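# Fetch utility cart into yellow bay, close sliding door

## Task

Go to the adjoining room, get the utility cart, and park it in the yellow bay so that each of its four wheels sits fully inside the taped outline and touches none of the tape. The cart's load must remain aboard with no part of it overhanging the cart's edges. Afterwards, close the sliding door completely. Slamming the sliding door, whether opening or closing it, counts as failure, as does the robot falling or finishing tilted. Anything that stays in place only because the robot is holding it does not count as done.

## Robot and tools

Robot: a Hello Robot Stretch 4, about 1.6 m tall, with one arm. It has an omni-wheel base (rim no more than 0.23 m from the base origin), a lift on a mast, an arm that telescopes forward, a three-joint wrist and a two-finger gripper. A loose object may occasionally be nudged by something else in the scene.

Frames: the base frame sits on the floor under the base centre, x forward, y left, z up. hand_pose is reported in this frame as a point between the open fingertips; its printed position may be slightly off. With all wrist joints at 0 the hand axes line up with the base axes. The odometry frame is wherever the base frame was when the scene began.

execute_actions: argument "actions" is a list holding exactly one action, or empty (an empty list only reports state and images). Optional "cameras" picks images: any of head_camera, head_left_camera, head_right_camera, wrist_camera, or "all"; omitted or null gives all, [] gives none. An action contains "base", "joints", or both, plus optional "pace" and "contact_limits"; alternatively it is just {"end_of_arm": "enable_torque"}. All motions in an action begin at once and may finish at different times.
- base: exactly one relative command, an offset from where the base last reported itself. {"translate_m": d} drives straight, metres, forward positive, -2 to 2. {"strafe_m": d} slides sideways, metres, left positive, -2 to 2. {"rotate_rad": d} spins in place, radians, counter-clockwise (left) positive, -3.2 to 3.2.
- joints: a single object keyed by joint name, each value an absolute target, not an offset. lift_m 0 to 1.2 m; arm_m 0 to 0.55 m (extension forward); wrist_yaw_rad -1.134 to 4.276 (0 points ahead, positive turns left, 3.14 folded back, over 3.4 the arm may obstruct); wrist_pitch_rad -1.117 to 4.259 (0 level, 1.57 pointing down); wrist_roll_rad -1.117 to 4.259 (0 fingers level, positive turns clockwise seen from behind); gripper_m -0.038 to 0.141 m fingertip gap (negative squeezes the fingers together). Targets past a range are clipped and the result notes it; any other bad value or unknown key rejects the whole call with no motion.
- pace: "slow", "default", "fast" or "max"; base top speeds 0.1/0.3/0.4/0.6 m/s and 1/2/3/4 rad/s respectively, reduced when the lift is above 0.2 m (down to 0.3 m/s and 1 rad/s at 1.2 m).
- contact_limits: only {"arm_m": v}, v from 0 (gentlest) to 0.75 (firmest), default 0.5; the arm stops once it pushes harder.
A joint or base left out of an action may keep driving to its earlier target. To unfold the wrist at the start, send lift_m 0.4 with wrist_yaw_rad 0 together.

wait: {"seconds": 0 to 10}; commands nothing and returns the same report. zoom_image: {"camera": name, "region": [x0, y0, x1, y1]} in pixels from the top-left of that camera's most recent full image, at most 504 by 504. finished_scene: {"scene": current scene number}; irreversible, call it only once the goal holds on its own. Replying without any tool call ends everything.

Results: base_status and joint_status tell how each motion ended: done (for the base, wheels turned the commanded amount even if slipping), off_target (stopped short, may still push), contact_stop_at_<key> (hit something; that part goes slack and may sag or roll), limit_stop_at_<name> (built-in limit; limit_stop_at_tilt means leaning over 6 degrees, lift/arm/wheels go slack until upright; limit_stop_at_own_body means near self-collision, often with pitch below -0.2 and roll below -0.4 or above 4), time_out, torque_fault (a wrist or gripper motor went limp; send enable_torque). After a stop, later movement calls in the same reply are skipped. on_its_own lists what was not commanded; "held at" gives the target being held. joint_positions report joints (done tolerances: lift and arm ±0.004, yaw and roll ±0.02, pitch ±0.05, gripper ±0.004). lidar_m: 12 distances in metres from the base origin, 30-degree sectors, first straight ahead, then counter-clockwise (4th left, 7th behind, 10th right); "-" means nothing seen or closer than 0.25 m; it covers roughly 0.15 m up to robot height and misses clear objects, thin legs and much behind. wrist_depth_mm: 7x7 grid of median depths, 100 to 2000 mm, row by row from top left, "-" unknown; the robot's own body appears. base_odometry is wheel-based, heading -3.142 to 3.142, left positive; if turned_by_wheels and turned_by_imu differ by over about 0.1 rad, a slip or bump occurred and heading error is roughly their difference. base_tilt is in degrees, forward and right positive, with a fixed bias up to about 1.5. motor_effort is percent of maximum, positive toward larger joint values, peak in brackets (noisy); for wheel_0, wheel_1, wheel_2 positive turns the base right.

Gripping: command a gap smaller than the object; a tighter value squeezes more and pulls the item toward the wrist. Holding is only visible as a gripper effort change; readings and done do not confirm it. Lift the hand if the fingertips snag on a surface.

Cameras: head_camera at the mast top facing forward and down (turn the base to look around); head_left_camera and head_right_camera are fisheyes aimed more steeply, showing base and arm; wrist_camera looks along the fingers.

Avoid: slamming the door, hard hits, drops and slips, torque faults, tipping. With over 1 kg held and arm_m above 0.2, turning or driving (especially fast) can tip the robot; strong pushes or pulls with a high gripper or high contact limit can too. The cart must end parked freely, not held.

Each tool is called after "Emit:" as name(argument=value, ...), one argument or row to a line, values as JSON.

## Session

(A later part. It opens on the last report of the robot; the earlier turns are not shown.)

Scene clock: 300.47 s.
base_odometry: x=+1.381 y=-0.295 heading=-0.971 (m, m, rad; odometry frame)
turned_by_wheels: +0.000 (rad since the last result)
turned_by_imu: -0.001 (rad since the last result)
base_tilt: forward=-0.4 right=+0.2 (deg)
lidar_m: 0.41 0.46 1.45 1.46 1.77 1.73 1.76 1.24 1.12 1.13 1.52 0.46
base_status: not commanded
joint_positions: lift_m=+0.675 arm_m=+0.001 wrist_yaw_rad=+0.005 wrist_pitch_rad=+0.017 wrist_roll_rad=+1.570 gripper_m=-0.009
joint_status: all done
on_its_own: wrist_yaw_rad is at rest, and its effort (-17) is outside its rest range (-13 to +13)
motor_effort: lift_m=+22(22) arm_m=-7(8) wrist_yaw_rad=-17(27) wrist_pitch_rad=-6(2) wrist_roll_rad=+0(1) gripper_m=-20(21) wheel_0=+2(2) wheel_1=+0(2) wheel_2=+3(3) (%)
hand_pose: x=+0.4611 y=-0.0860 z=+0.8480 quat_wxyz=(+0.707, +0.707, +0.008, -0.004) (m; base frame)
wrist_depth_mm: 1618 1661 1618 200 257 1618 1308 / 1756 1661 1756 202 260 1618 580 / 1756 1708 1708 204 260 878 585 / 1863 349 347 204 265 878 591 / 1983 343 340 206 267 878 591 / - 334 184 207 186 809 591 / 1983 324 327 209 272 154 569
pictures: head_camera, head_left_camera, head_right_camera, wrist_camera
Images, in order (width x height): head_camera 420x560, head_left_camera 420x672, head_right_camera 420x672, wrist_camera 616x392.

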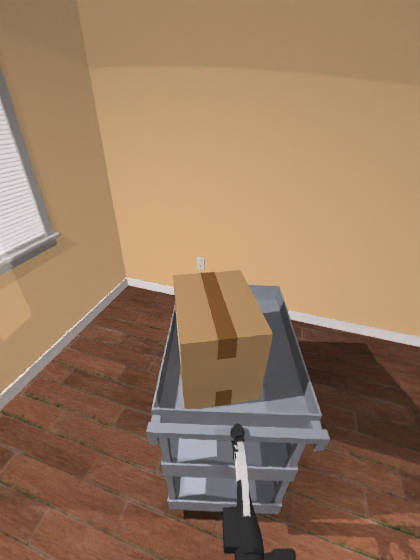

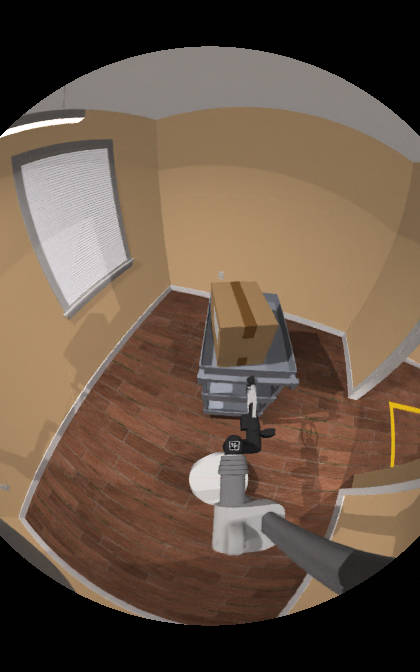

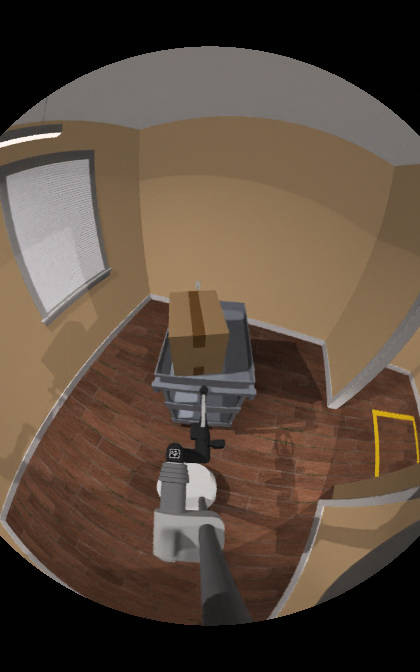

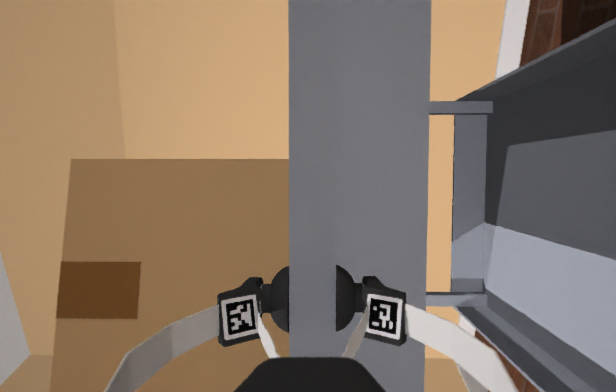

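Emit:
execute_actions(
  actions=[
    {"base":{"strafe_m":-0.3},"pace":"slow"},
  ],
  cameras=["head_camera","head_left_camera"],
)

Scene clock: 317.83 s.
base_odometry: x=+1.134 y=-0.464 heading=-0.971 (m, m, rad; odometry frame)
turned_by_wheels: +0.000 (rad since the last result)
turned_by_imu: +0.001 (rad since the last result)
base_tilt: forward=-0.4 right=+0.2 (deg)
lidar_m: 0.37 0.36 1.74 1.75 2.06 1.82 1.55 0.92 0.82 0.97 1.27 0.49
base_status: done
joint_positions: lift_m=+0.675 arm_m=+0.001 wrist_yaw_rad=+0.003 wrist_pitch_rad=+0.017 wrist_roll_rad=+1.570 gripper_m=-0.009
joint_status: not commanded
motor_effort: lift_m=+21(21) arm_m=-4(7) wrist_yaw_rad=-13(30) wrist_pitch_rad=-1(3) wrist_roll_rad=+0(0) gripper_m=-17(20) wheel_0=+6(11) wheel_1=-1(5) wheel_2=+1(2) (%)
hand_pose: x=+0.4604 y=-0.0864 z=+0.8480 quat_wxyz=(+0.707, +0.707, +0.007, -0.005) (m; base frame)
wrist_depth_mm: 1499 1576 1537 298 1464 1537 1308 / 1618 1618 1576 324 332 351 349 / 1661 1708 1661 244 310 1708 535 / 1808 1863 1756 231 291 1708 585 / 1863 362 362 216 272 878 591 / 1983 332 185 202 185 809 585 / 312 298 304 194 246 707 591
pictures: head_camera, head_left_camera
Images, in order (width x height): head_camera 420x560, head_left_camera 420x672.

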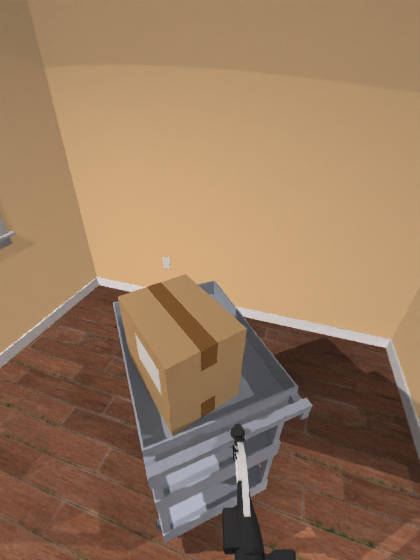

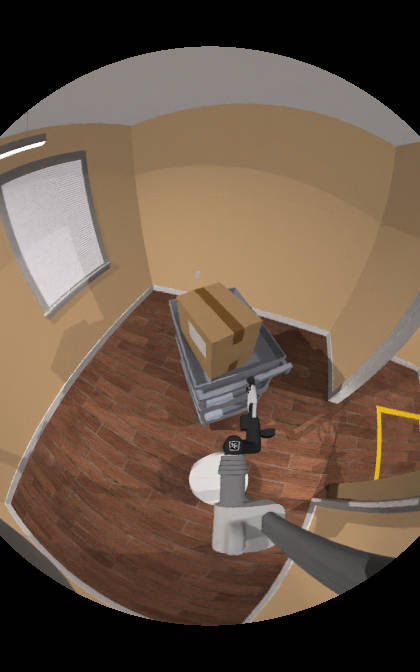

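Emit:
execute_actions(
  actions=[
    {"base":{"rotate_rad":0.3},"pace":"slow"},
  ],
  cameras=[],
)

Emit:
execute_actions(
  actions=[
    {"base":{"strafe_m":-0.18},"pace":"slow"},
  ],
  cameras=[],
)

Emit:
execute_actions(
  actions=[
    {"base":{"rotate_rad":0.3},"pace":"slow"},
  ],
  cameras=[],
)

Emit:
execute_actions(
  actions=[
    {"base":{"strafe_m":-0.18},"pace":"slow"},
  ],
  cameras=["head_camera","head_left_camera","head_right_camera"],
)

Scene clock: 335.93 s.
base_odometry: x=+1.134 y=-0.464 heading=-0.671 (m, m, rad; odometry frame)
turned_by_wheels: +0.299 (rad since the last result)
turned_by_imu: +0.299 (rad since the last result)
base_tilt: forward=-0.4 right=+0.2 (deg)
lidar_m: 0.42 0.45 1.72 1.87 1.87 1.83 1.11 0.84 0.82 1.26 1.37 0.44
base_status: done
joint_positions: lift_m=+0.675 arm_m=+0.001 wrist_yaw_rad=-0.003 wrist_pitch_rad=+0.017 wrist_roll_rad=+1.570 gripper_m=-0.009
joint_status: not commanded
motor_effort: lift_m=+22(22) arm_m=-4(4) wrist_yaw_rad=+6(36) wrist_pitch_rad=-2(5) wrist_roll_rad=-1(1) gripper_m=-19(18) wheel_0=-4(9) wheel_1=-2(6) wheel_2=-3(13) (%)
hand_pose: x=+0.4598 y=-0.0882 z=+0.8480 quat_wxyz=(+0.707, +0.707, +0.005, -0.007) (m; base frame)
wrist_depth_mm: 1576 1618 1576 183 238 1576 878 / 1708 1708 1661 186 242 831 591 / 1808 1808 1808 189 245 854 597 / - 334 332 191 250 866 597 / - 330 327 195 255 878 585 / - 325 183 197 186 759 591 / 1863 319 319 198 260 621 554
pictures: none
No camera images: the call's "cameras" was empty. Leave "cameras" out to get every camera's image.

Scene clock: 338.87 s.
base_odometry: x=+1.022 y=-0.605 heading=-0.671 (m, m, rad; odometry frame)
turned_by_wheels: +0.000 (rad since the last result)
turned_by_imu: +0.001 (rad since the last result)
base_tilt: forward=-0.4 right=+0.2 (deg)
lidar_m: 0.36 0.37 1.86 2.02 1.98 1.92 0.92 0.69 0.74 1.09 1.11 0.45
base_status: done
joint_positions: lift_m=+0.675 arm_m=+0.001 wrist_yaw_rad=+0.002 wrist_pitch_rad=+0.017 wrist_roll_rad=+1.570 gripper_m=-0.010
joint_status: not commanded
motor_effort: lift_m=+22(21) arm_m=-4(4) wrist_yaw_rad=-7(18) wrist_pitch_rad=-3(3) wrist_roll_rad=-1(0) gripper_m=-17(19) wheel_0=+6(10) wheel_1=+0(7) wheel_2=+0(3) (%)
hand_pose: x=+0.4602 y=-0.0870 z=+0.8480 quat_wxyz=(+0.707, +0.707, +0.007, -0.005) (m; base frame)
wrist_depth_mm: 1464 1499 1430 215 281 300 301 / 1576 1618 1576 211 272 1618 1281 / 1808 1808 1808 206 266 1661 580 / 1921 351 349 201 259 854 591 / - 332 332 196 254 854 580 / 324 317 184 192 186 820 597 / 303 297 298 186 242 715 585
pictures: none
No camera images: the call's "cameras" was empty. Leave "cameras" out to get every camera's image.

Scene clock: 340.27 s.
base_odometry: x=+1.022 y=-0.605 heading=-0.372 (m, m, rad; odometry frame)
turned_by_wheels: +0.299 (rad since the last result)
turned_by_imu: +0.300 (rad since the last result)
base_tilt: forward=-0.4 right=+0.2 (deg)
lidar_m: 0.43 1.87 1.90 2.12 1.94 1.16 0.75 0.69 2.89 1.10 1.75 0.41
base_status: done
joint_positions: lift_m=+0.675 arm_m=+0.001 wrist_yaw_rad=-0.004 wrist_pitch_rad=+0.017 wrist_roll_rad=+1.570 gripper_m=-0.009
joint_status: not commanded
motor_effort: lift_m=+21(21) arm_m=-4(4) wrist_yaw_rad=+8(29) wrist_pitch_rad=-3(5) wrist_roll_rad=-1(1) gripper_m=-18(22) wheel_0=-4(9) wheel_1=-2(8) wheel_2=-3(11) (%)
hand_pose: x=+0.4597 y=-0.0885 z=+0.8480 quat_wxyz=(+0.707, +0.707, +0.005, -0.007) (m; base frame)
wrist_depth_mm: 1661 1661 1708 143 198 723 585 / 1863 1863 1983 151 207 759 585 / 304 303 301 159 216 809 597 / 315 309 309 167 227 809 585 / 320 314 314 177 239 809 591 / 1863 327 184 187 185 1863 544 / 1756 327 330 189 268 1576 1255
pictures: none
No camera images: the call's "cameras" was empty. Leave "cameras" out to get every camera's image.

Scene clock: 343.23 s.
base_odometry: x=+0.956 y=-0.773 heading=-0.371 (m, m, rad; odometry frame)
turned_by_wheels: +0.000 (rad since the last result)
turned_by_imu: +0.001 (rad since the last result)
base_tilt: forward=-0.5 right=+0.2 (deg)
lidar_m: 0.39 0.41 2.02 2.26 2.08 0.98 0.63 0.71 2.68 0.90 1.62 0.43
base_status: done
joint_positions: lift_m=+0.675 arm_m=+0.000 wrist_yaw_rad=+0.003 wrist_pitch_rad=+0.017 wrist_roll_rad=+1.570 gripper_m=-0.010
joint_status: not commanded
motor_effort: lift_m=+21(21) arm_m=-1(4) wrist_yaw_rad=-12(24) wrist_pitch_rad=-5(5) wrist_roll_rad=+0(0) gripper_m=-9(21) wheel_0=+6(13) wheel_1=+0(6) wheel_2=+0(2) (%)
hand_pose: x=+0.4599 y=-0.0864 z=+0.8480 quat_wxyz=(+0.707, +0.707, +0.007, -0.005) (m; base frame)
wrist_depth_mm: 1537 1537 1537 162 219 1464 1308 / 1756 1708 1756 164 222 788 580 / 1921 1983 1921 166 224 831 597 / 317 315 310 167 227 842 591 / 310 309 306 169 229 831 585 / 304 306 300 172 185 820 580 / 300 297 294 163 235 661 559
pictures: head_camera, head_left_camera, head_right_camera
Images, in order (width x height): head_camera 420x560, head_left_camera 420x672, head_right_camera 420x672.

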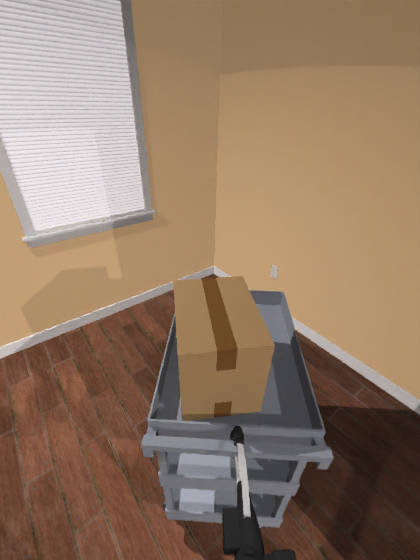

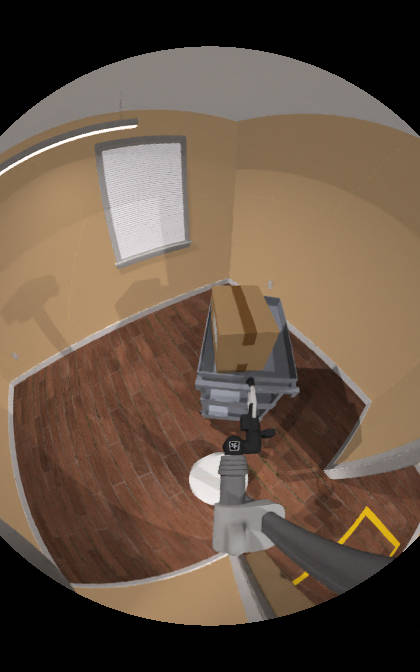

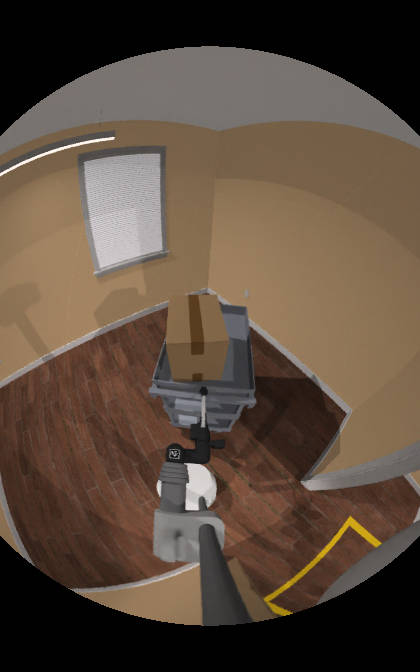

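Emit:
execute_actions(
  actions=[
    {"base":{"rotate_rad":0.33},"joints":{"gripper_m":-0.03},"pace":"slow"},
  ],
  cameras=[],
)

Emit:
execute_actions(
  actions=[
    {"base":{"strafe_m":-0.14},"pace":"slow"},
  ],
  cameras=[],
)

Emit:
execute_actions(
  actions=[
    {"base":{"rotate_rad":0.33},"pace":"slow"},
  ],
  cameras=[],
)

Emit:
execute_actions(
  actions=[
    {"base":{"strafe_m":-0.12},"pace":"slow"},
  ],
  cameras=["head_camera","head_left_camera","head_right_camera"],
)

Scene clock: 357.57 s.
base_odometry: x=+0.956 y=-0.773 heading=-0.042 (m, m, rad; odometry frame)
turned_by_wheels: +0.329 (rad since the last result)
turned_by_imu: +0.329 (rad since the last result)
base_tilt: forward=-0.4 right=+0.2 (deg)
lidar_m: 0.43 1.97 2.28 2.07 1.32 0.70 0.62 2.72 0.90 1.10 1.62 0.36
base_status: done
joint_positions: lift_m=+0.675 arm_m=+0.000 wrist_yaw_rad=-0.006 wrist_pitch_rad=+0.017 wrist_roll_rad=+1.570 gripper_m=-0.030
joint_status: all done
on_its_own: wrist_yaw_rad is at rest, and its effort (+17) is outside its rest range (-13 to +13)
motor_effort: lift_m=+21(21) arm_m=-1(1) wrist_yaw_rad=+17(37) wrist_pitch_rad=-6(4) wrist_roll_rad=+0(1) gripper_m=-16(13) wheel_0=-6(9) wheel_1=-4(6) wheel_2=-4(12) (%)
hand_pose: x=+0.4590 y=-0.0893 z=+0.8480 quat_wxyz=(+0.707, +0.707, +0.004, -0.008) (m; base frame)
wrist_depth_mm: - 1983 1921 - 147 147 585 / 257 258 256 102 160 162 597 / 268 267 265 109 175 181 591 / 285 283 283 119 192 661 585 / 307 303 300 134 215 1756 554 / 1808 324 314 154 181 1756 508 / 1661 340 1756 163 274 1576 1336
pictures: none
No camera images: the call's "cameras" was empty. Leave "cameras" out to get every camera's image.

Scene clock: 360.10 s.
base_odometry: x=+0.950 y=-0.913 heading=-0.042 (m, m, rad; odometry frame)
turned_by_wheels: +0.000 (rad since the last result)
turned_by_imu: +0.001 (rad since the last result)
base_tilt: forward=-0.4 right=+0.2 (deg)
lidar_m: 0.41 0.52 2.31 2.21 1.20 0.67 0.71 2.68 0.80 1.02 1.50 0.37
base_status: done
joint_positions: lift_m=+0.675 arm_m=+0.000 wrist_yaw_rad=+0.006 wrist_pitch_rad=+0.017 wrist_roll_rad=+1.570 gripper_m=-0.029
joint_status: not commanded
on_its_own: wrist_yaw_rad is at rest, and its effort (-20) is outside its rest range (-13 to +13)
motor_effort: lift_m=+21(21) arm_m=-1(1) wrist_yaw_rad=-20(30) wrist_pitch_rad=-5(5) wrist_roll_rad=+1(0) gripper_m=-19(18) wheel_0=+6(12) wheel_1=-2(10) wheel_2=+2(3) (%)
hand_pose: x=+0.4601 y=-0.0856 z=+0.8479 quat_wxyz=(+0.707, +0.707, +0.008, -0.004) (m; base frame)
wrist_depth_mm: 1921 1863 1863 115 170 173 585 / - - - 122 180 715 591 / 281 282 279 130 191 768 591 / 291 290 287 138 204 759 585 / 303 298 298 150 219 715 591 / 317 310 304 162 183 1863 530 / 1756 315 322 168 253 1618 1336
pictures: none
No camera images: the call's "cameras" was empty. Leave "cameras" out to get every camera's image.

Scene clock: 361.53 s.
base_odometry: x=+0.950 y=-0.913 heading=+0.286 (m, m, rad; odometry frame)
turned_by_wheels: +0.328 (rad since the last result)
turned_by_imu: +0.329 (rad since the last result)
base_tilt: forward=-0.4 right=+0.3 (deg)
lidar_m: 0.44 2.11 2.31 2.07 0.77 0.67 2.70 0.78 0.80 1.48 0.47 0.30
base_status: done
joint_positions: lift_m=+0.675 arm_m=+0.000 wrist_yaw_rad=-0.010 wrist_pitch_rad=+0.017 wrist_roll_rad=+1.570 gripper_m=-0.030
joint_status: not commanded
on_its_own: wrist_yaw_rad is at rest, and its effort (+27) is outside its rest range (-13 to +13)
motor_effort: lift_m=+21(21) arm_m=-1(1) wrist_yaw_rad=+27(33) wrist_pitch_rad=-5(7) wrist_roll_rad=+0(0) gripper_m=-13(18) wheel_0=-8(10) wheel_1=-4(5) wheel_2=-7(11) (%)
hand_pose: x=+0.4587 y=-0.0904 z=+0.8479 quat_wxyz=(+0.707, +0.707, +0.003, -0.010) (m; base frame)
wrist_depth_mm: 221 220 218 - 107 107 112 / 224 222 223 - 122 122 525 / 250 249 248 - 141 141 564 / 281 279 278 - 168 174 525 / 1921 320 319 - 207 1708 904 / 1863 1983 184 112 182 1808 1281 / 1983 1863 1863 136 382 375 1255
pictures: none
No camera images: the call's "cameras" was empty. Leave "cameras" out to get every camera's image.

Scene clock: 363.90 s.
base_odometry: x=+0.984 y=-1.028 heading=+0.287 (m, m, rad; odometry frame)
turned_by_wheels: +0.000 (rad since the last result)
turned_by_imu: +0.001 (rad since the last result)
base_tilt: forward=-0.4 right=+0.2 (deg)
lidar_m: 0.43 2.13 2.43 2.06 0.77 0.73 2.70 0.68 0.81 1.38 1.46 0.32
base_status: done
joint_positions: lift_m=+0.675 arm_m=+0.000 wrist_yaw_rad=+0.007 wrist_pitch_rad=+0.017 wrist_roll_rad=+1.570 gripper_m=-0.030
joint_status: not commanded
on_its_own: wrist_yaw_rad is at rest, and its effort (-23) is outside its rest range (-13 to +13)
motor_effort: lift_m=+21(21) arm_m=-2(2) wrist_yaw_rad=-23(33) wrist_pitch_rad=-4(4) wrist_roll_rad=+0(0) gripper_m=-14(17) wheel_0=+5(13) wheel_1=-1(7) wheel_2=+0(6) (%)
hand_pose: x=+0.4602 y=-0.0853 z=+0.8479 quat_wxyz=(+0.707, +0.707, +0.009, -0.004) (m; base frame)
wrist_depth_mm: 257 256 252 - 116 116 521 / 228 229 228 - 131 131 554 / 252 251 248 - 148 149 585 / 277 277 279 - 173 185 544 / 329 310 312 106 206 1756 504 / 1863 357 334 123 183 1808 1366 / 1983 1863 1921 144 336 373 382
pictures: head_camera, head_left_camera, head_right_camera
Images, in order (width x height): head_camera 420x560, head_left_camera 420x672, head_right_camera 420x672.

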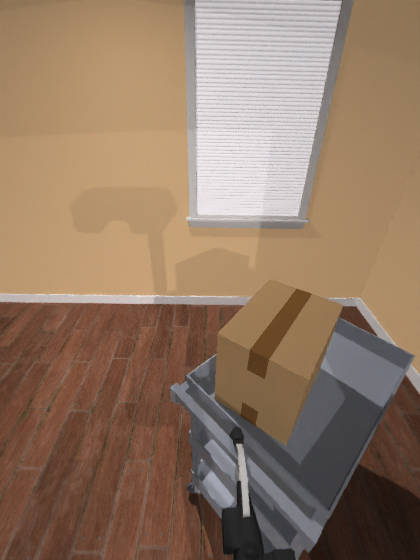

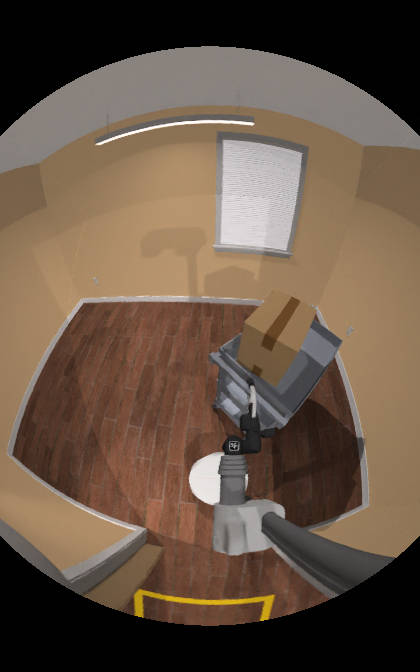

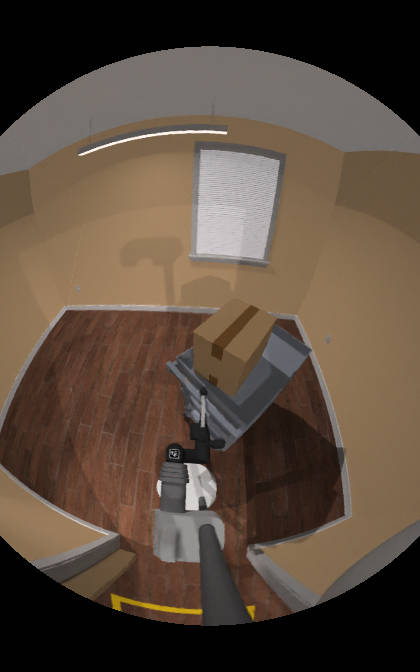

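Emit:
execute_actions(
  actions=[
    {"base":{"strafe_m":0.08},"pace":"slow"},
  ],
  cameras=[],
)

Emit:
execute_actions(
  actions=[
    {"base":{"translate_m":-0.5},"pace":"slow"},
  ],
  cameras=["head_camera","head_left_camera","head_right_camera"],
)

Scene clock: 376.03 s.
base_odometry: x=+0.962 y=-0.951 heading=+0.286 (m, m, rad; odometry frame)
turned_by_wheels: -0.001 (rad since the last result)
turned_by_imu: -0.003 (rad since the last result)
base_tilt: forward=-0.4 right=+0.2 (deg)
lidar_m: 0.46 2.12 2.32 2.07 0.75 0.67 2.65 0.75 0.81 1.45 0.52 0.34
base_status: done
joint_positions: lift_m=+0.675 arm_m=+0.000 wrist_yaw_rad=-0.010 wrist_pitch_rad=+0.018 wrist_roll_rad=+1.570 gripper_m=-0.030
joint_status: not commanded
on_its_own: wrist_yaw_rad is at rest, and its effort (+26) is outside its rest range (-13 to +13)
motor_effort: lift_m=+21(21) arm_m=-1(1) wrist_yaw_rad=+26(31) wrist_pitch_rad=-6(7) wrist_roll_rad=+0(0) gripper_m=-12(18) wheel_0=-5(12) wheel_1=+2(7) wheel_2=-3(3) (%)
hand_pose: x=+0.4587 y=-0.0903 z=+0.8479 quat_wxyz=(+0.707, +0.707, +0.003, -0.010) (m; base frame)
wrist_depth_mm: 236 234 233 - 112 111 319 / 226 226 224 - 126 126 559 / 251 249 249 - 145 145 574 / 279 278 278 - 170 183 530 / 330 317 315 - 206 1708 496 / 1863 1863 184 118 182 1808 1308 / 1863 1863 1863 141 362 373 382
pictures: none
No camera images: the call's "cameras" was empty. Leave "cameras" out to get every camera's image.

Scene clock: 382.33 s.
base_odometry: x=+0.482 y=-1.092 heading=+0.286 (m, m, rad; odometry frame)
turned_by_wheels: +0.000 (rad since the last result)
turned_by_imu: +0.000 (rad since the last result)
base_tilt: forward=-0.4 right=+0.2 (deg)
lidar_m: 0.40 0.43 2.34 0.41 0.33 2.26 2.17 2.07 0.53 0.49 1.50 0.41
base_status: done
joint_positions: lift_m=+0.675 arm_m=+0.000 wrist_yaw_rad=+0.004 wrist_pitch_rad=+0.018 wrist_roll_rad=+1.570 gripper_m=-0.029
joint_status: not commanded
motor_effort: lift_m=+21(21) arm_m=-1(1) wrist_yaw_rad=-12(26) wrist_pitch_rad=-6(5) wrist_roll_rad=+0(1) gripper_m=-14(18) wheel_0=+0(9) wheel_1=-1(3) wheel_2=+5(10) (%)
hand_pose: x=+0.4599 y=-0.0864 z=+0.8478 quat_wxyz=(+0.707, +0.707, +0.007, -0.005) (m; base frame)
wrist_depth_mm: - - - 161 220 1863 1255 / - - - 163 220 788 574 / - - - 164 223 798 585 / 315 310 310 166 226 809 585 / 307 304 303 168 229 831 585 / 301 298 297 170 182 809 591 / 296 291 291 171 232 634 569
pictures: head_camera, head_left_camera, head_right_camera
Images, in order (width x height): head_camera 420x560, head_left_camera 420x672, head_right_camera 420x672.

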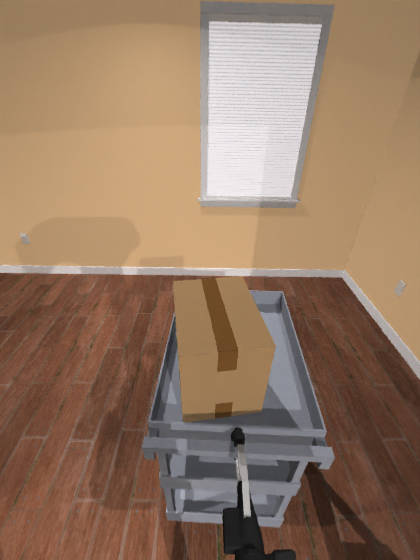

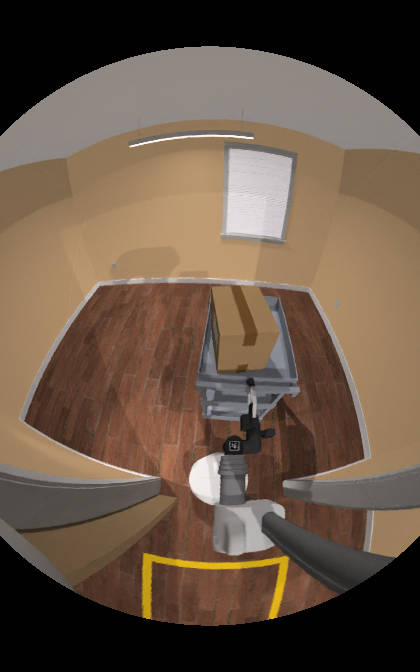

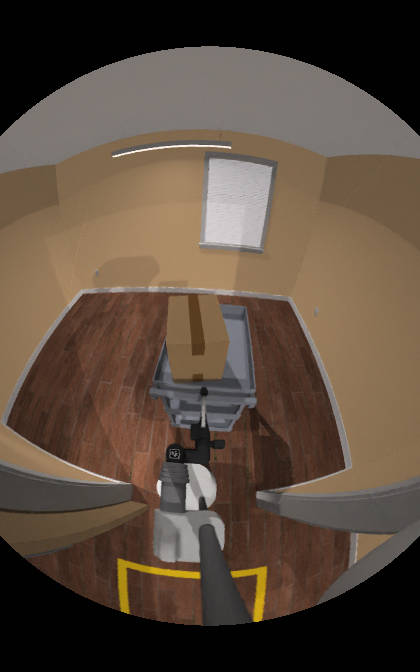

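Emit:
execute_actions(
  actions=[
    {"base":{"translate_m":-0.55},"pace":"slow"},
  ],
  cameras=[],
)

Emit:
execute_actions(
  actions=[
    {"base":{"strafe_m":0.1},"pace":"slow"},
  ],
  cameras=["head_left_camera","head_right_camera"],
)

Emit:
execute_actions(
  actions=[
    {"base":{"translate_m":-0.7},"pace":"slow"},
  ],
)

Scene clock: 398.13 s.
base_odometry: x=-0.045 y=-1.247 heading=+0.287 (m, m, rad; odometry frame)
turned_by_wheels: +0.001 (rad since the last result)
turned_by_imu: +0.001 (rad since the last result)
base_tilt: forward=-0.3 right=+0.2 (deg)
lidar_m: 0.32 0.33 0.41 1.26 2.31 1.70 1.62 1.72 1.50 1.33 0.62 0.46
base_status: done
joint_positions: lift_m=+0.675 arm_m=+0.000 wrist_yaw_rad=+0.009 wrist_pitch_rad=+0.018 wrist_roll_rad=+1.570 gripper_m=-0.029
joint_status: not commanded
on_its_own: wrist_yaw_rad is at rest, and its effort (-28) is outside its rest range (-13 to +13)
motor_effort: lift_m=+21(21) arm_m=-1(1) wrist_yaw_rad=-28(30) wrist_pitch_rad=-8(5) wrist_roll_rad=+0(0) gripper_m=-21(19) wheel_0=+2(4) wheel_1=-2(6) wheel_2=+8(10) (%)
hand_pose: x=+0.4604 y=-0.0848 z=+0.8478 quat_wxyz=(+0.707, +0.707, +0.009, -0.003) (m; base frame)
wrist_depth_mm: - - - 231 300 307 307 / - - - 217 286 1756 1229 / - - - 204 267 1921 544 / - - - 193 253 1756 574 / - 325 325 182 241 842 585 / 309 301 296 171 182 820 591 / 278 272 276 163 213 213 585
pictures: none
No camera images: the call's "cameras" was empty. Leave "cameras" out to get every camera's image.

Scene clock: 400.30 s.
base_odometry: x=-0.073 y=-1.152 heading=+0.286 (m, m, rad; odometry frame)
turned_by_wheels: -0.001 (rad since the last result)
turned_by_imu: -0.002 (rad since the last result)
base_tilt: forward=-0.3 right=+0.2 (deg)
lidar_m: 0.35 0.33 0.32 1.23 2.26 1.71 1.63 1.72 1.59 1.38 0.71 0.44
base_status: done
joint_positions: lift_m=+0.675 arm_m=+0.000 wrist_yaw_rad=-0.010 wrist_pitch_rad=+0.018 wrist_roll_rad=+1.570 gripper_m=-0.030
joint_status: not commanded
on_its_own: wrist_yaw_rad is at rest, and its effort (+26) is outside its rest range (-13 to +13)
motor_effort: lift_m=+21(21) arm_m=-1(1) wrist_yaw_rad=+26(34) wrist_pitch_rad=-7(5) wrist_roll_rad=+0(0) gripper_m=-17(16) wheel_0=-5(12) wheel_1=+1(5) wheel_2=-3(6) (%)
hand_pose: x=+0.4587 y=-0.0902 z=+0.8478 quat_wxyz=(+0.707, +0.707, +0.003, -0.010) (m; base frame)
wrist_depth_mm: - - - 210 277 287 287 / - - - 201 264 1921 1336 / - - - 193 255 1921 539 / - - - 186 246 820 585 / 329 319 319 178 236 842 591 / 303 298 297 172 182 809 591 / 281 278 277 165 219 218 585
pictures: head_left_camera, head_right_camera
Images, in order (width x height): head_left_camera 420x672, head_right_camera 420x672.

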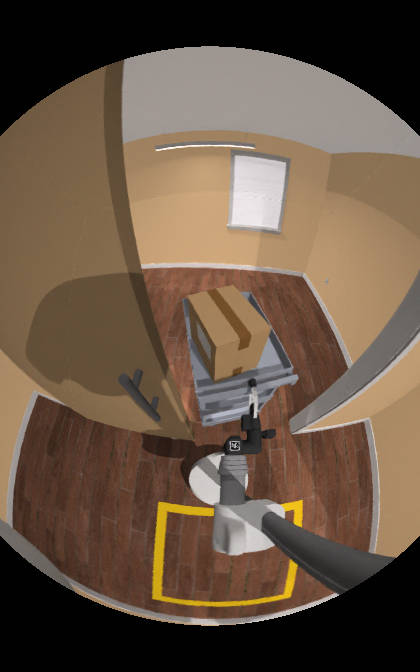

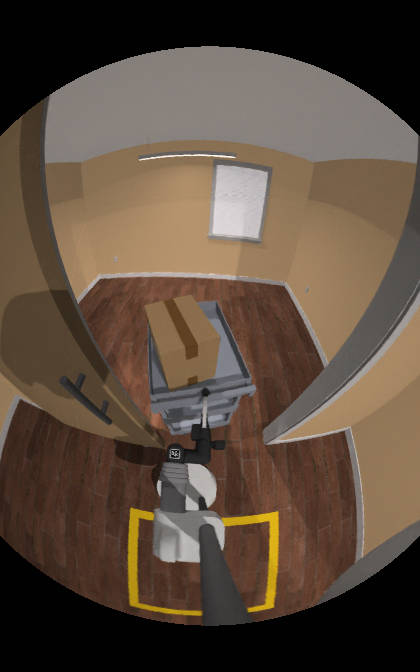

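Scene clock: 408.60 s.
base_odometry: x=-0.745 y=-1.350 heading=+0.287 (m, m, rad; odometry frame)
turned_by_wheels: +0.000 (rad since the last result)
turned_by_imu: +0.002 (rad since the last result)
base_tilt: forward=-0.4 right=+0.1 (deg)
lidar_m: 0.39 0.41 1.45 2.17 1.33 0.98 0.92 0.98 1.42 1.52 1.43 0.43
base_status: done
joint_positions: lift_m=+0.675 arm_m=+0.000 wrist_yaw_rad=+0.003 wrist_pitch_rad=+0.018 wrist_roll_rad=+1.570 gripper_m=-0.029
joint_status: not commanded
motor_effort: lift_m=+21(21) arm_m=-1(1) wrist_yaw_rad=-11(26) wrist_pitch_rad=-6(5) wrist_roll_rad=+0(0) gripper_m=-17(20) wheel_0=-1(7) wheel_1=-3(7) wheel_2=+5(13) (%)
hand_pose: x=+0.4599 y=-0.0865 z=+0.8478 quat_wxyz=(+0.707, +0.707, +0.007, -0.005) (m; base frame)
wrist_depth_mm: - - - 170 229 - 1336 / - - - 170 230 - 554 / - - - 171 229 788 585 / - 319 317 170 230 831 580 / 310 309 307 170 229 831 597 / 301 298 296 170 182 831 591 / 293 287 289 171 229 585 585
pictures: head_camera, head_left_camera, head_right_camera, wrist_camera
Images, in order (width x height): head_camera 420x560, head_left_camera 420x672, head_right_camera 420x672, wrist_camera 616x392.

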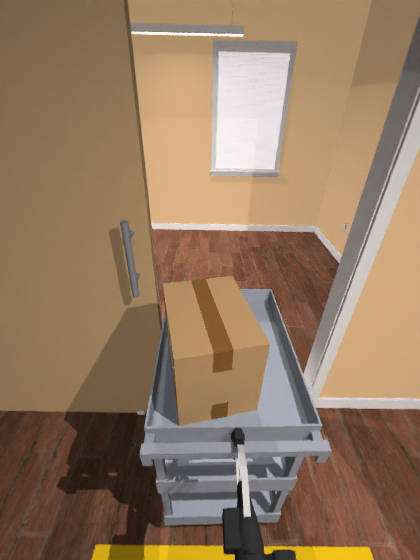

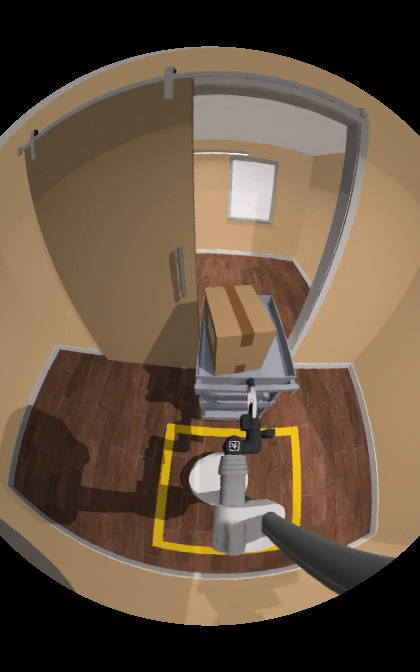

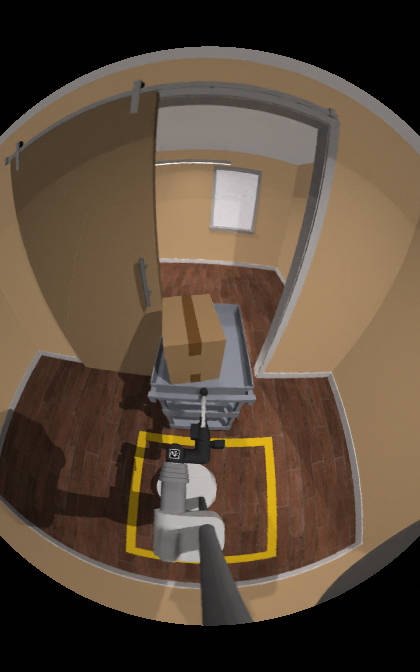

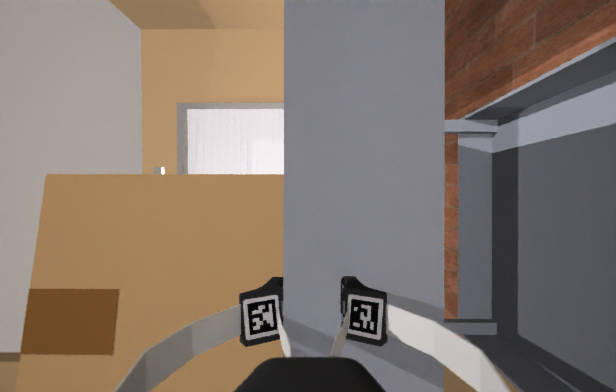

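Emit:
execute_actions(
  actions=[
    {"base":{"translate_m":-0.64},"pace":"slow"},
  ],
  cameras=["head_left_camera","head_right_camera","head_camera"],
)

Scene clock: 433.30 s.
base_odometry: x=-1.358 y=-1.530 heading=+0.287 (m, m, rad; odometry frame)
turned_by_wheels: +0.000 (rad since the last result)
turned_by_imu: +0.000 (rad since the last result)
base_tilt: forward=-0.4 right=+0.2 (deg)
lidar_m: 0.41 0.48 2.28 1.12 0.43 0.30 0.29 0.32 0.45 1.38 1.58 0.39
base_status: done
joint_positions: lift_m=+0.675 arm_m=+0.000 wrist_yaw_rad=+0.001 wrist_pitch_rad=+0.018 wrist_roll_rad=+1.570 gripper_m=-0.029
joint_status: not commanded
motor_effort: lift_m=+21(21) arm_m=-1(1) wrist_yaw_rad=-6(15) wrist_pitch_rad=-2(5) wrist_roll_rad=+1(0) gripper_m=-16(19) wheel_0=-1(4) wheel_1=-3(7) wheel_2=+4(11) (%)
hand_pose: x=+0.4597 y=-0.0871 z=+0.8478 quat_wxyz=(+0.707, +0.707, +0.007, -0.006) (m; base frame)
wrist_depth_mm: 1464 1499 1464 135 191 715 580 / - - - 141 198 759 591 / 1661 297 297 147 206 768 585 / 300 300 298 154 214 831 591 / 303 306 303 160 224 768 597 / 310 307 303 168 182 1430 574 / 314 310 310 171 244 1430 521
pictures: head_camera, head_left_camera, head_right_camera
Images, in order (width x height): head_camera 420x560, head_left_camera 420x672, head_right_camera 420x672.

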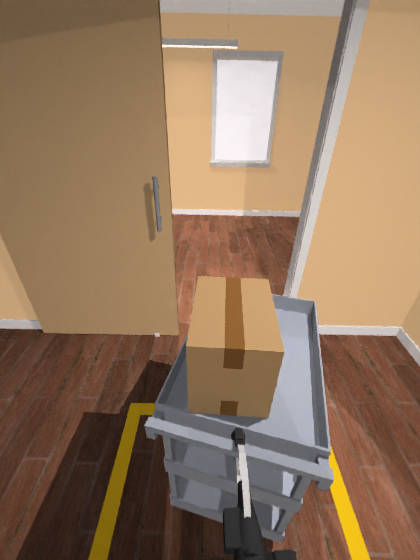

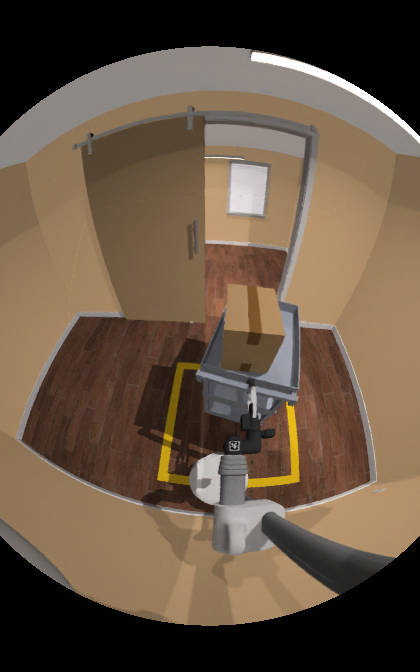

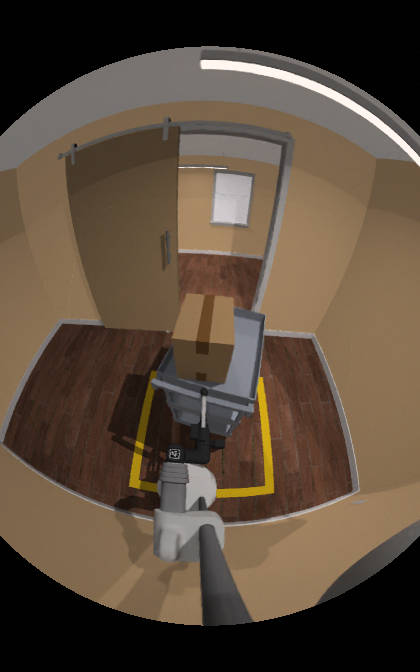

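Emit:
execute_actions(
  actions=[
    {"joints":{"gripper_m":0.1}},
  ],
  cameras=[],
)

Emit:
execute_actions(
  actions=[
    {"base":{"translate_m":-0.04},"pace":"slow"},
  ],
  cameras=["wrist_camera"],
)

Emit:
execute_actions(
  actions=[
    {"joints":{"wrist_yaw_rad":1.6}},
  ],
  cameras=["head_camera","head_left_camera"],
)

Scene clock: 449.77 s.
base_odometry: x=-1.359 y=-1.531 heading=+0.287 (m, m, rad; odometry frame)
turned_by_wheels: +0.000 (rad since the last result)
turned_by_imu: -0.002 (rad since the last result)
base_tilt: forward=-0.4 right=+0.3 (deg)
lidar_m: 0.41 0.47 2.26 1.13 0.41 0.29 0.29 0.31 0.45 1.38 1.59 0.38
base_status: not commanded
joint_positions: lift_m=+0.675 arm_m=+0.000 wrist_yaw_rad=+0.000 wrist_pitch_rad=+0.017 wrist_roll_rad=+1.570 gripper_m=+0.100
joint_status: all done
motor_effort: lift_m=+21(21) arm_m=-1(1) wrist_yaw_rad=-1(6) wrist_pitch_rad=-2(5) wrist_roll_rad=-1(0) gripper_m=-4(21) wheel_0=+0(1) wheel_1=-2(3) wheel_2=+2(4) (%)
hand_pose: x=+0.4596 y=-0.0876 z=+0.8479 quat_wxyz=(+0.707, +0.707, +0.006, -0.006) (m; base frame)
wrist_depth_mm: 1464 1464 1464 140 195 732 580 / - - - 146 202 778 597 / 1618 306 301 153 211 820 591 / 306 306 304 159 219 820 585 / 310 307 306 167 230 820 585 / 315 312 309 174 234 1430 574 / 317 314 314 150 249 1430 517
pictures: none
No camera images: the call's "cameras" was empty. Leave "cameras" out to get every camera's image.

Scene clock: 451.30 s.
base_odometry: x=-1.397 y=-1.542 heading=+0.286 (m, m, rad; odometry frame)
turned_by_wheels: +0.000 (rad since the last result)
turned_by_imu: -0.001 (rad since the last result)
base_tilt: forward=-0.3 right=+0.1 (deg)
lidar_m: 0.45 0.53 2.25 0.96 0.35 0.25 0.25 0.27 0.42 1.20 1.59 0.42
base_status: done
joint_positions: lift_m=+0.675 arm_m=+0.000 wrist_yaw_rad=+0.000 wrist_pitch_rad=+0.018 wrist_roll_rad=+1.570 gripper_m=+0.100
joint_status: not commanded
motor_effort: lift_m=+20(21) arm_m=-1(1) wrist_yaw_rad=-2(5) wrist_pitch_rad=-7(8) wrist_roll_rad=-1(1) gripper_m=+0(3) wheel_0=-1(4) wheel_1=-3(6) wheel_2=+3(8) (%)
hand_pose: x=+0.4596 y=-0.0874 z=+0.8478 quat_wxyz=(+0.707, +0.707, +0.006, -0.006) (m; base frame)
wrist_depth_mm: 1537 1537 1537 178 230 1430 549 / - - - 185 239 820 585 / - - - 193 250 842 591 / - 343 345 202 259 878 591 / - 347 347 209 272 809 591 / 1537 355 200 220 213 683 580 / 1537 357 355 145 297 1464 535
pictures: wrist_camera
Images, in order (width x height): wrist_camera 616x392.

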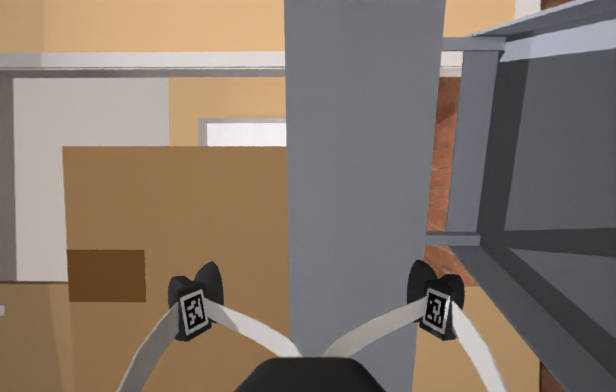

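Scene clock: 452.80 s.
base_odometry: x=-1.397 y=-1.542 heading=+0.286 (m, m, rad; odometry frame)
turned_by_wheels: +0.000 (rad since the last result)
turned_by_imu: +0.000 (rad since the last result)
base_tilt: forward=-0.4 right=+0.3 (deg)
lidar_m: 0.42 0.51 2.27 1.00 0.37 0.26 0.26 0.27 0.39 1.22 1.59 0.43
base_status: not commanded
joint_positions: lift_m=+0.675 arm_m=+0.000 wrist_yaw_rad=+1.600 wrist_pitch_rad=+0.018 wrist_roll_rad=+1.570 gripper_m=+0.100
joint_status: all done
motor_effort: lift_m=+20(20) arm_m=-2(1) wrist_yaw_rad=-1(4) wrist_pitch_rad=-9(6) wrist_roll_rad=+0(0) gripper_m=-2(1) wheel_0=-2(1) wheel_1=-3(3) wheel_2=+3(3) (%)
hand_pose: x=+0.2502 y=+0.2909 z=+0.8478 quat_wxyz=(+0.497, +0.488, +0.511, +0.503) (m; base frame)
wrist_depth_mm: - - - - - 1983 1366 / - - - - - 1921 1308 / - - - - - 1983 1336 / - - - - - 1983 1336 / - - - - - - 1336 / 1808 1808 200 1808 213 1618 1366 / 1255 1160 1255 146 1255 1182 1182
pictures: head_camera, head_left_camera
Images, in order (width x height): head_camera 420x560, head_left_camera 420x672.

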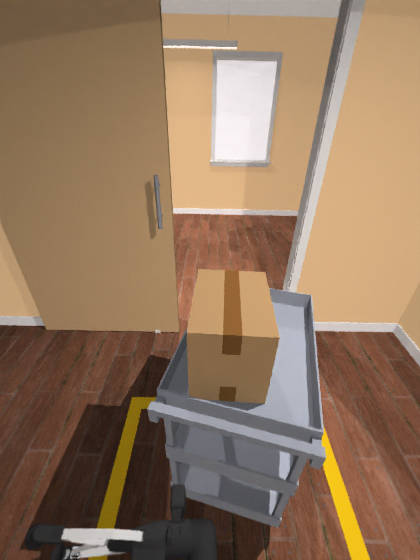

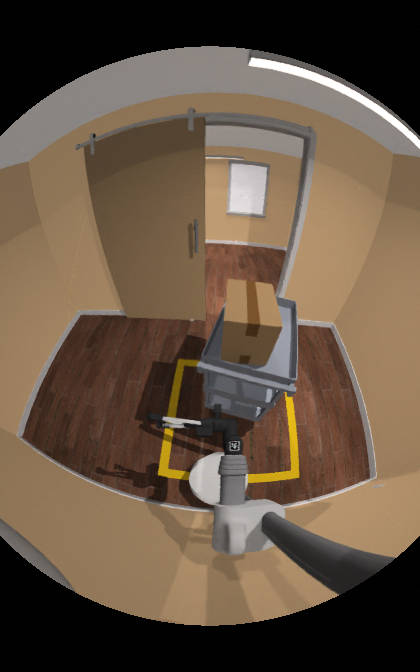

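Emit:
execute_actions(
  actions=[
    {"base":{"strafe_m":0.75}},
  ],
  cameras=[],
)

Emit:
execute_actions(
  actions=[
    {"base":{"translate_m":1.28},"joints":{"gripper_m":0.0,"wrist_roll_rad":0,"lift_m":0.55}},
  ],
  cameras=[],
)

Emit:
execute_actions(
  actions=[
    {"base":{"rotate_rad":-1.57}},
  ],
)

Scene clock: 465.27 s.
base_odometry: x=-1.609 y=-0.822 heading=+0.286 (m, m, rad; odometry frame)
turned_by_wheels: +0.000 (rad since the last result)
turned_by_imu: -0.005 (rad since the last result)
base_tilt: forward=-0.3 right=+0.1 (deg)
lidar_m: 1.68 1.75 1.48 0.94 0.35 0.25 0.25 0.26 0.39 1.12 0.77 0.85
base_status: done
joint_positions: lift_m=+0.675 arm_m=+0.000 wrist_yaw_rad=+1.600 wrist_pitch_rad=+0.018 wrist_roll_rad=+1.570 gripper_m=+0.100
joint_status: not commanded
motor_effort: lift_m=+20(19) arm_m=-1(2) wrist_yaw_rad=-2(1) wrist_pitch_rad=-7(7) wrist_roll_rad=+0(0) gripper_m=-1(1) wheel_0=+0(8) wheel_1=-1(9) wheel_2=+0(1) (%)
hand_pose: x=+0.2501 y=+0.2909 z=+0.8478 quat_wxyz=(+0.497, +0.488, +0.512, +0.503) (m; base frame)
wrist_depth_mm: 1430 1397 1397 1430 1464 1430 1336 / 1397 1397 1430 1397 1397 1397 1336 / 1464 1397 1397 1464 1430 1397 1366 / 1464 1430 1499 1430 1464 1430 1308 / 1464 1430 1430 1464 1430 1430 1336 / 1499 1464 201 1464 213 1430 1336 / 1255 1138 1229 146 1229 1138 1182
pictures: none
No camera images: the call's "cameras" was empty. Leave "cameras" out to get every camera's image.

Scene clock: 471.03 s.
base_odometry: x=-0.381 y=-0.461 heading=+0.286 (m, m, rad; odometry frame)
turned_by_wheels: +0.000 (rad since the last result)
turned_by_imu: -0.005 (rad since the last result)
base_tilt: forward=-0.4 right=+0.2 (deg)
lidar_m: 0.37 0.42 0.56 1.42 1.51 1.57 1.52 0.86 0.74 0.76 0.55 0.39
base_status: done
joint_positions: lift_m=+0.550 arm_m=+0.000 wrist_yaw_rad=+1.600 wrist_pitch_rad=+0.018 wrist_roll_rad=+0.000 gripper_m=+0.000
joint_status: all done
motor_effort: lift_m=+14(19) arm_m=-1(2) wrist_yaw_rad=-2(2) wrist_pitch_rad=-7(10) wrist_roll_rad=-1(8) gripper_m=-3(5) wheel_0=+0(5) wheel_1=+1(9) wheel_2=-1(10) (%)
hand_pose: x=+0.2501 y=+0.2909 z=+0.7233 quat_wxyz=(+0.697, -0.006, +0.006, +0.717) (m; base frame)
wrist_depth_mm: 1464 1430 1397 1430 1397 413 273 / 1499 1499 1430 1430 1430 407 274 / 1499 1464 1397 1397 1366 410 273 / 1430 1430 1430 1397 1366 413 274 / 1464 1430 1430 1430 1397 413 273 / 1464 1464 1397 195 878 410 273 / 1499 1464 1430 1430 1182 353 274
pictures: none
No camera images: the call's "cameras" was empty. Leave "cameras" out to get every camera's image.

Scene clock: 473.10 s.
base_odometry: x=-0.381 y=-0.461 heading=-1.284 (m, m, rad; odometry frame)
turned_by_wheels: -1.570 (rad since the last result)
turned_by_imu: -1.580 (rad since the last result)
base_tilt: forward=-0.4 right=+0.3 (deg)
lidar_m: 0.74 0.53 0.41 0.38 0.40 0.58 1.43 1.49 1.58 1.51 0.89 0.76
base_status: done
joint_positions: lift_m=+0.550 arm_m=+0.000 wrist_yaw_rad=+1.600 wrist_pitch_rad=+0.018 wrist_roll_rad=+0.000 gripper_m=+0.000
joint_status: not commanded
motor_effort: lift_m=+14(14) arm_m=-1(2) wrist_yaw_rad=-2(1) wrist_pitch_rad=-7(5) wrist_roll_rad=-1(1) gripper_m=-5(8) wheel_0=+1(6) wheel_1=+1(8) wheel_2=+1(7) (%)
hand_pose: x=+0.2502 y=+0.2909 z=+0.7233 quat_wxyz=(+0.697, -0.006, +0.006, +0.717) (m; base frame)
wrist_depth_mm: 366 355 355 347 342 336 334 / 364 362 353 349 343 338 334 / 368 359 355 349 345 338 338 / 368 364 355 349 345 340 334 / 366 362 359 351 345 340 336 / 368 366 355 195 342 342 336 / 373 364 353 353 343 338 336
pictures: head_camera, head_left_camera, head_right_camera, wrist_camera
Images, in order (width x height): head_camera 420x560, head_left_camera 420x672, head_right_camera 420x672, wrist_camera 616x392.

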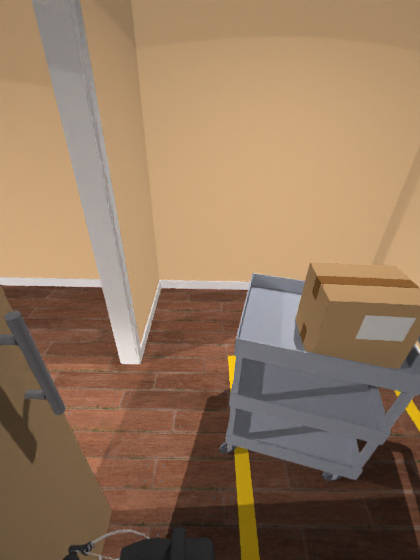

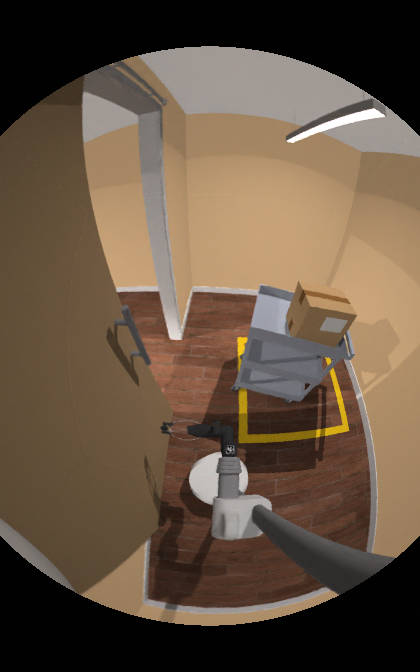

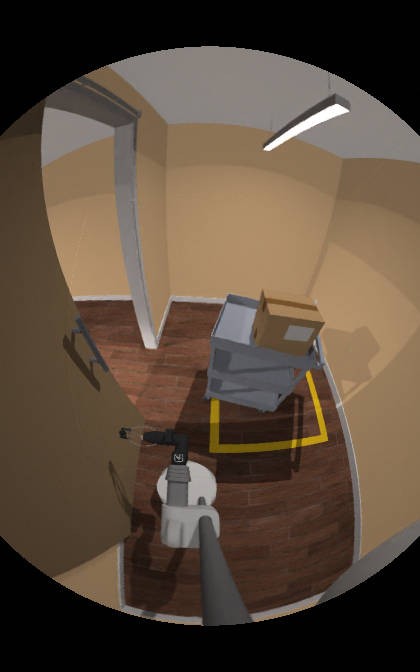

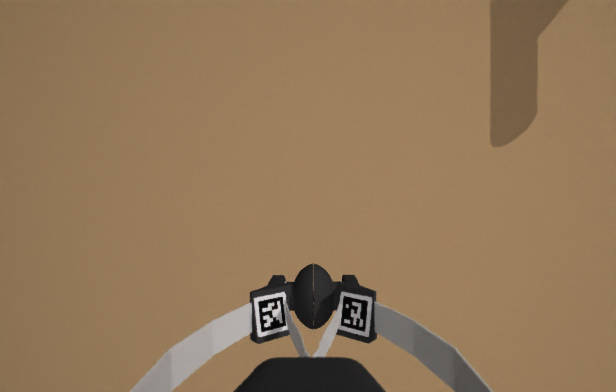

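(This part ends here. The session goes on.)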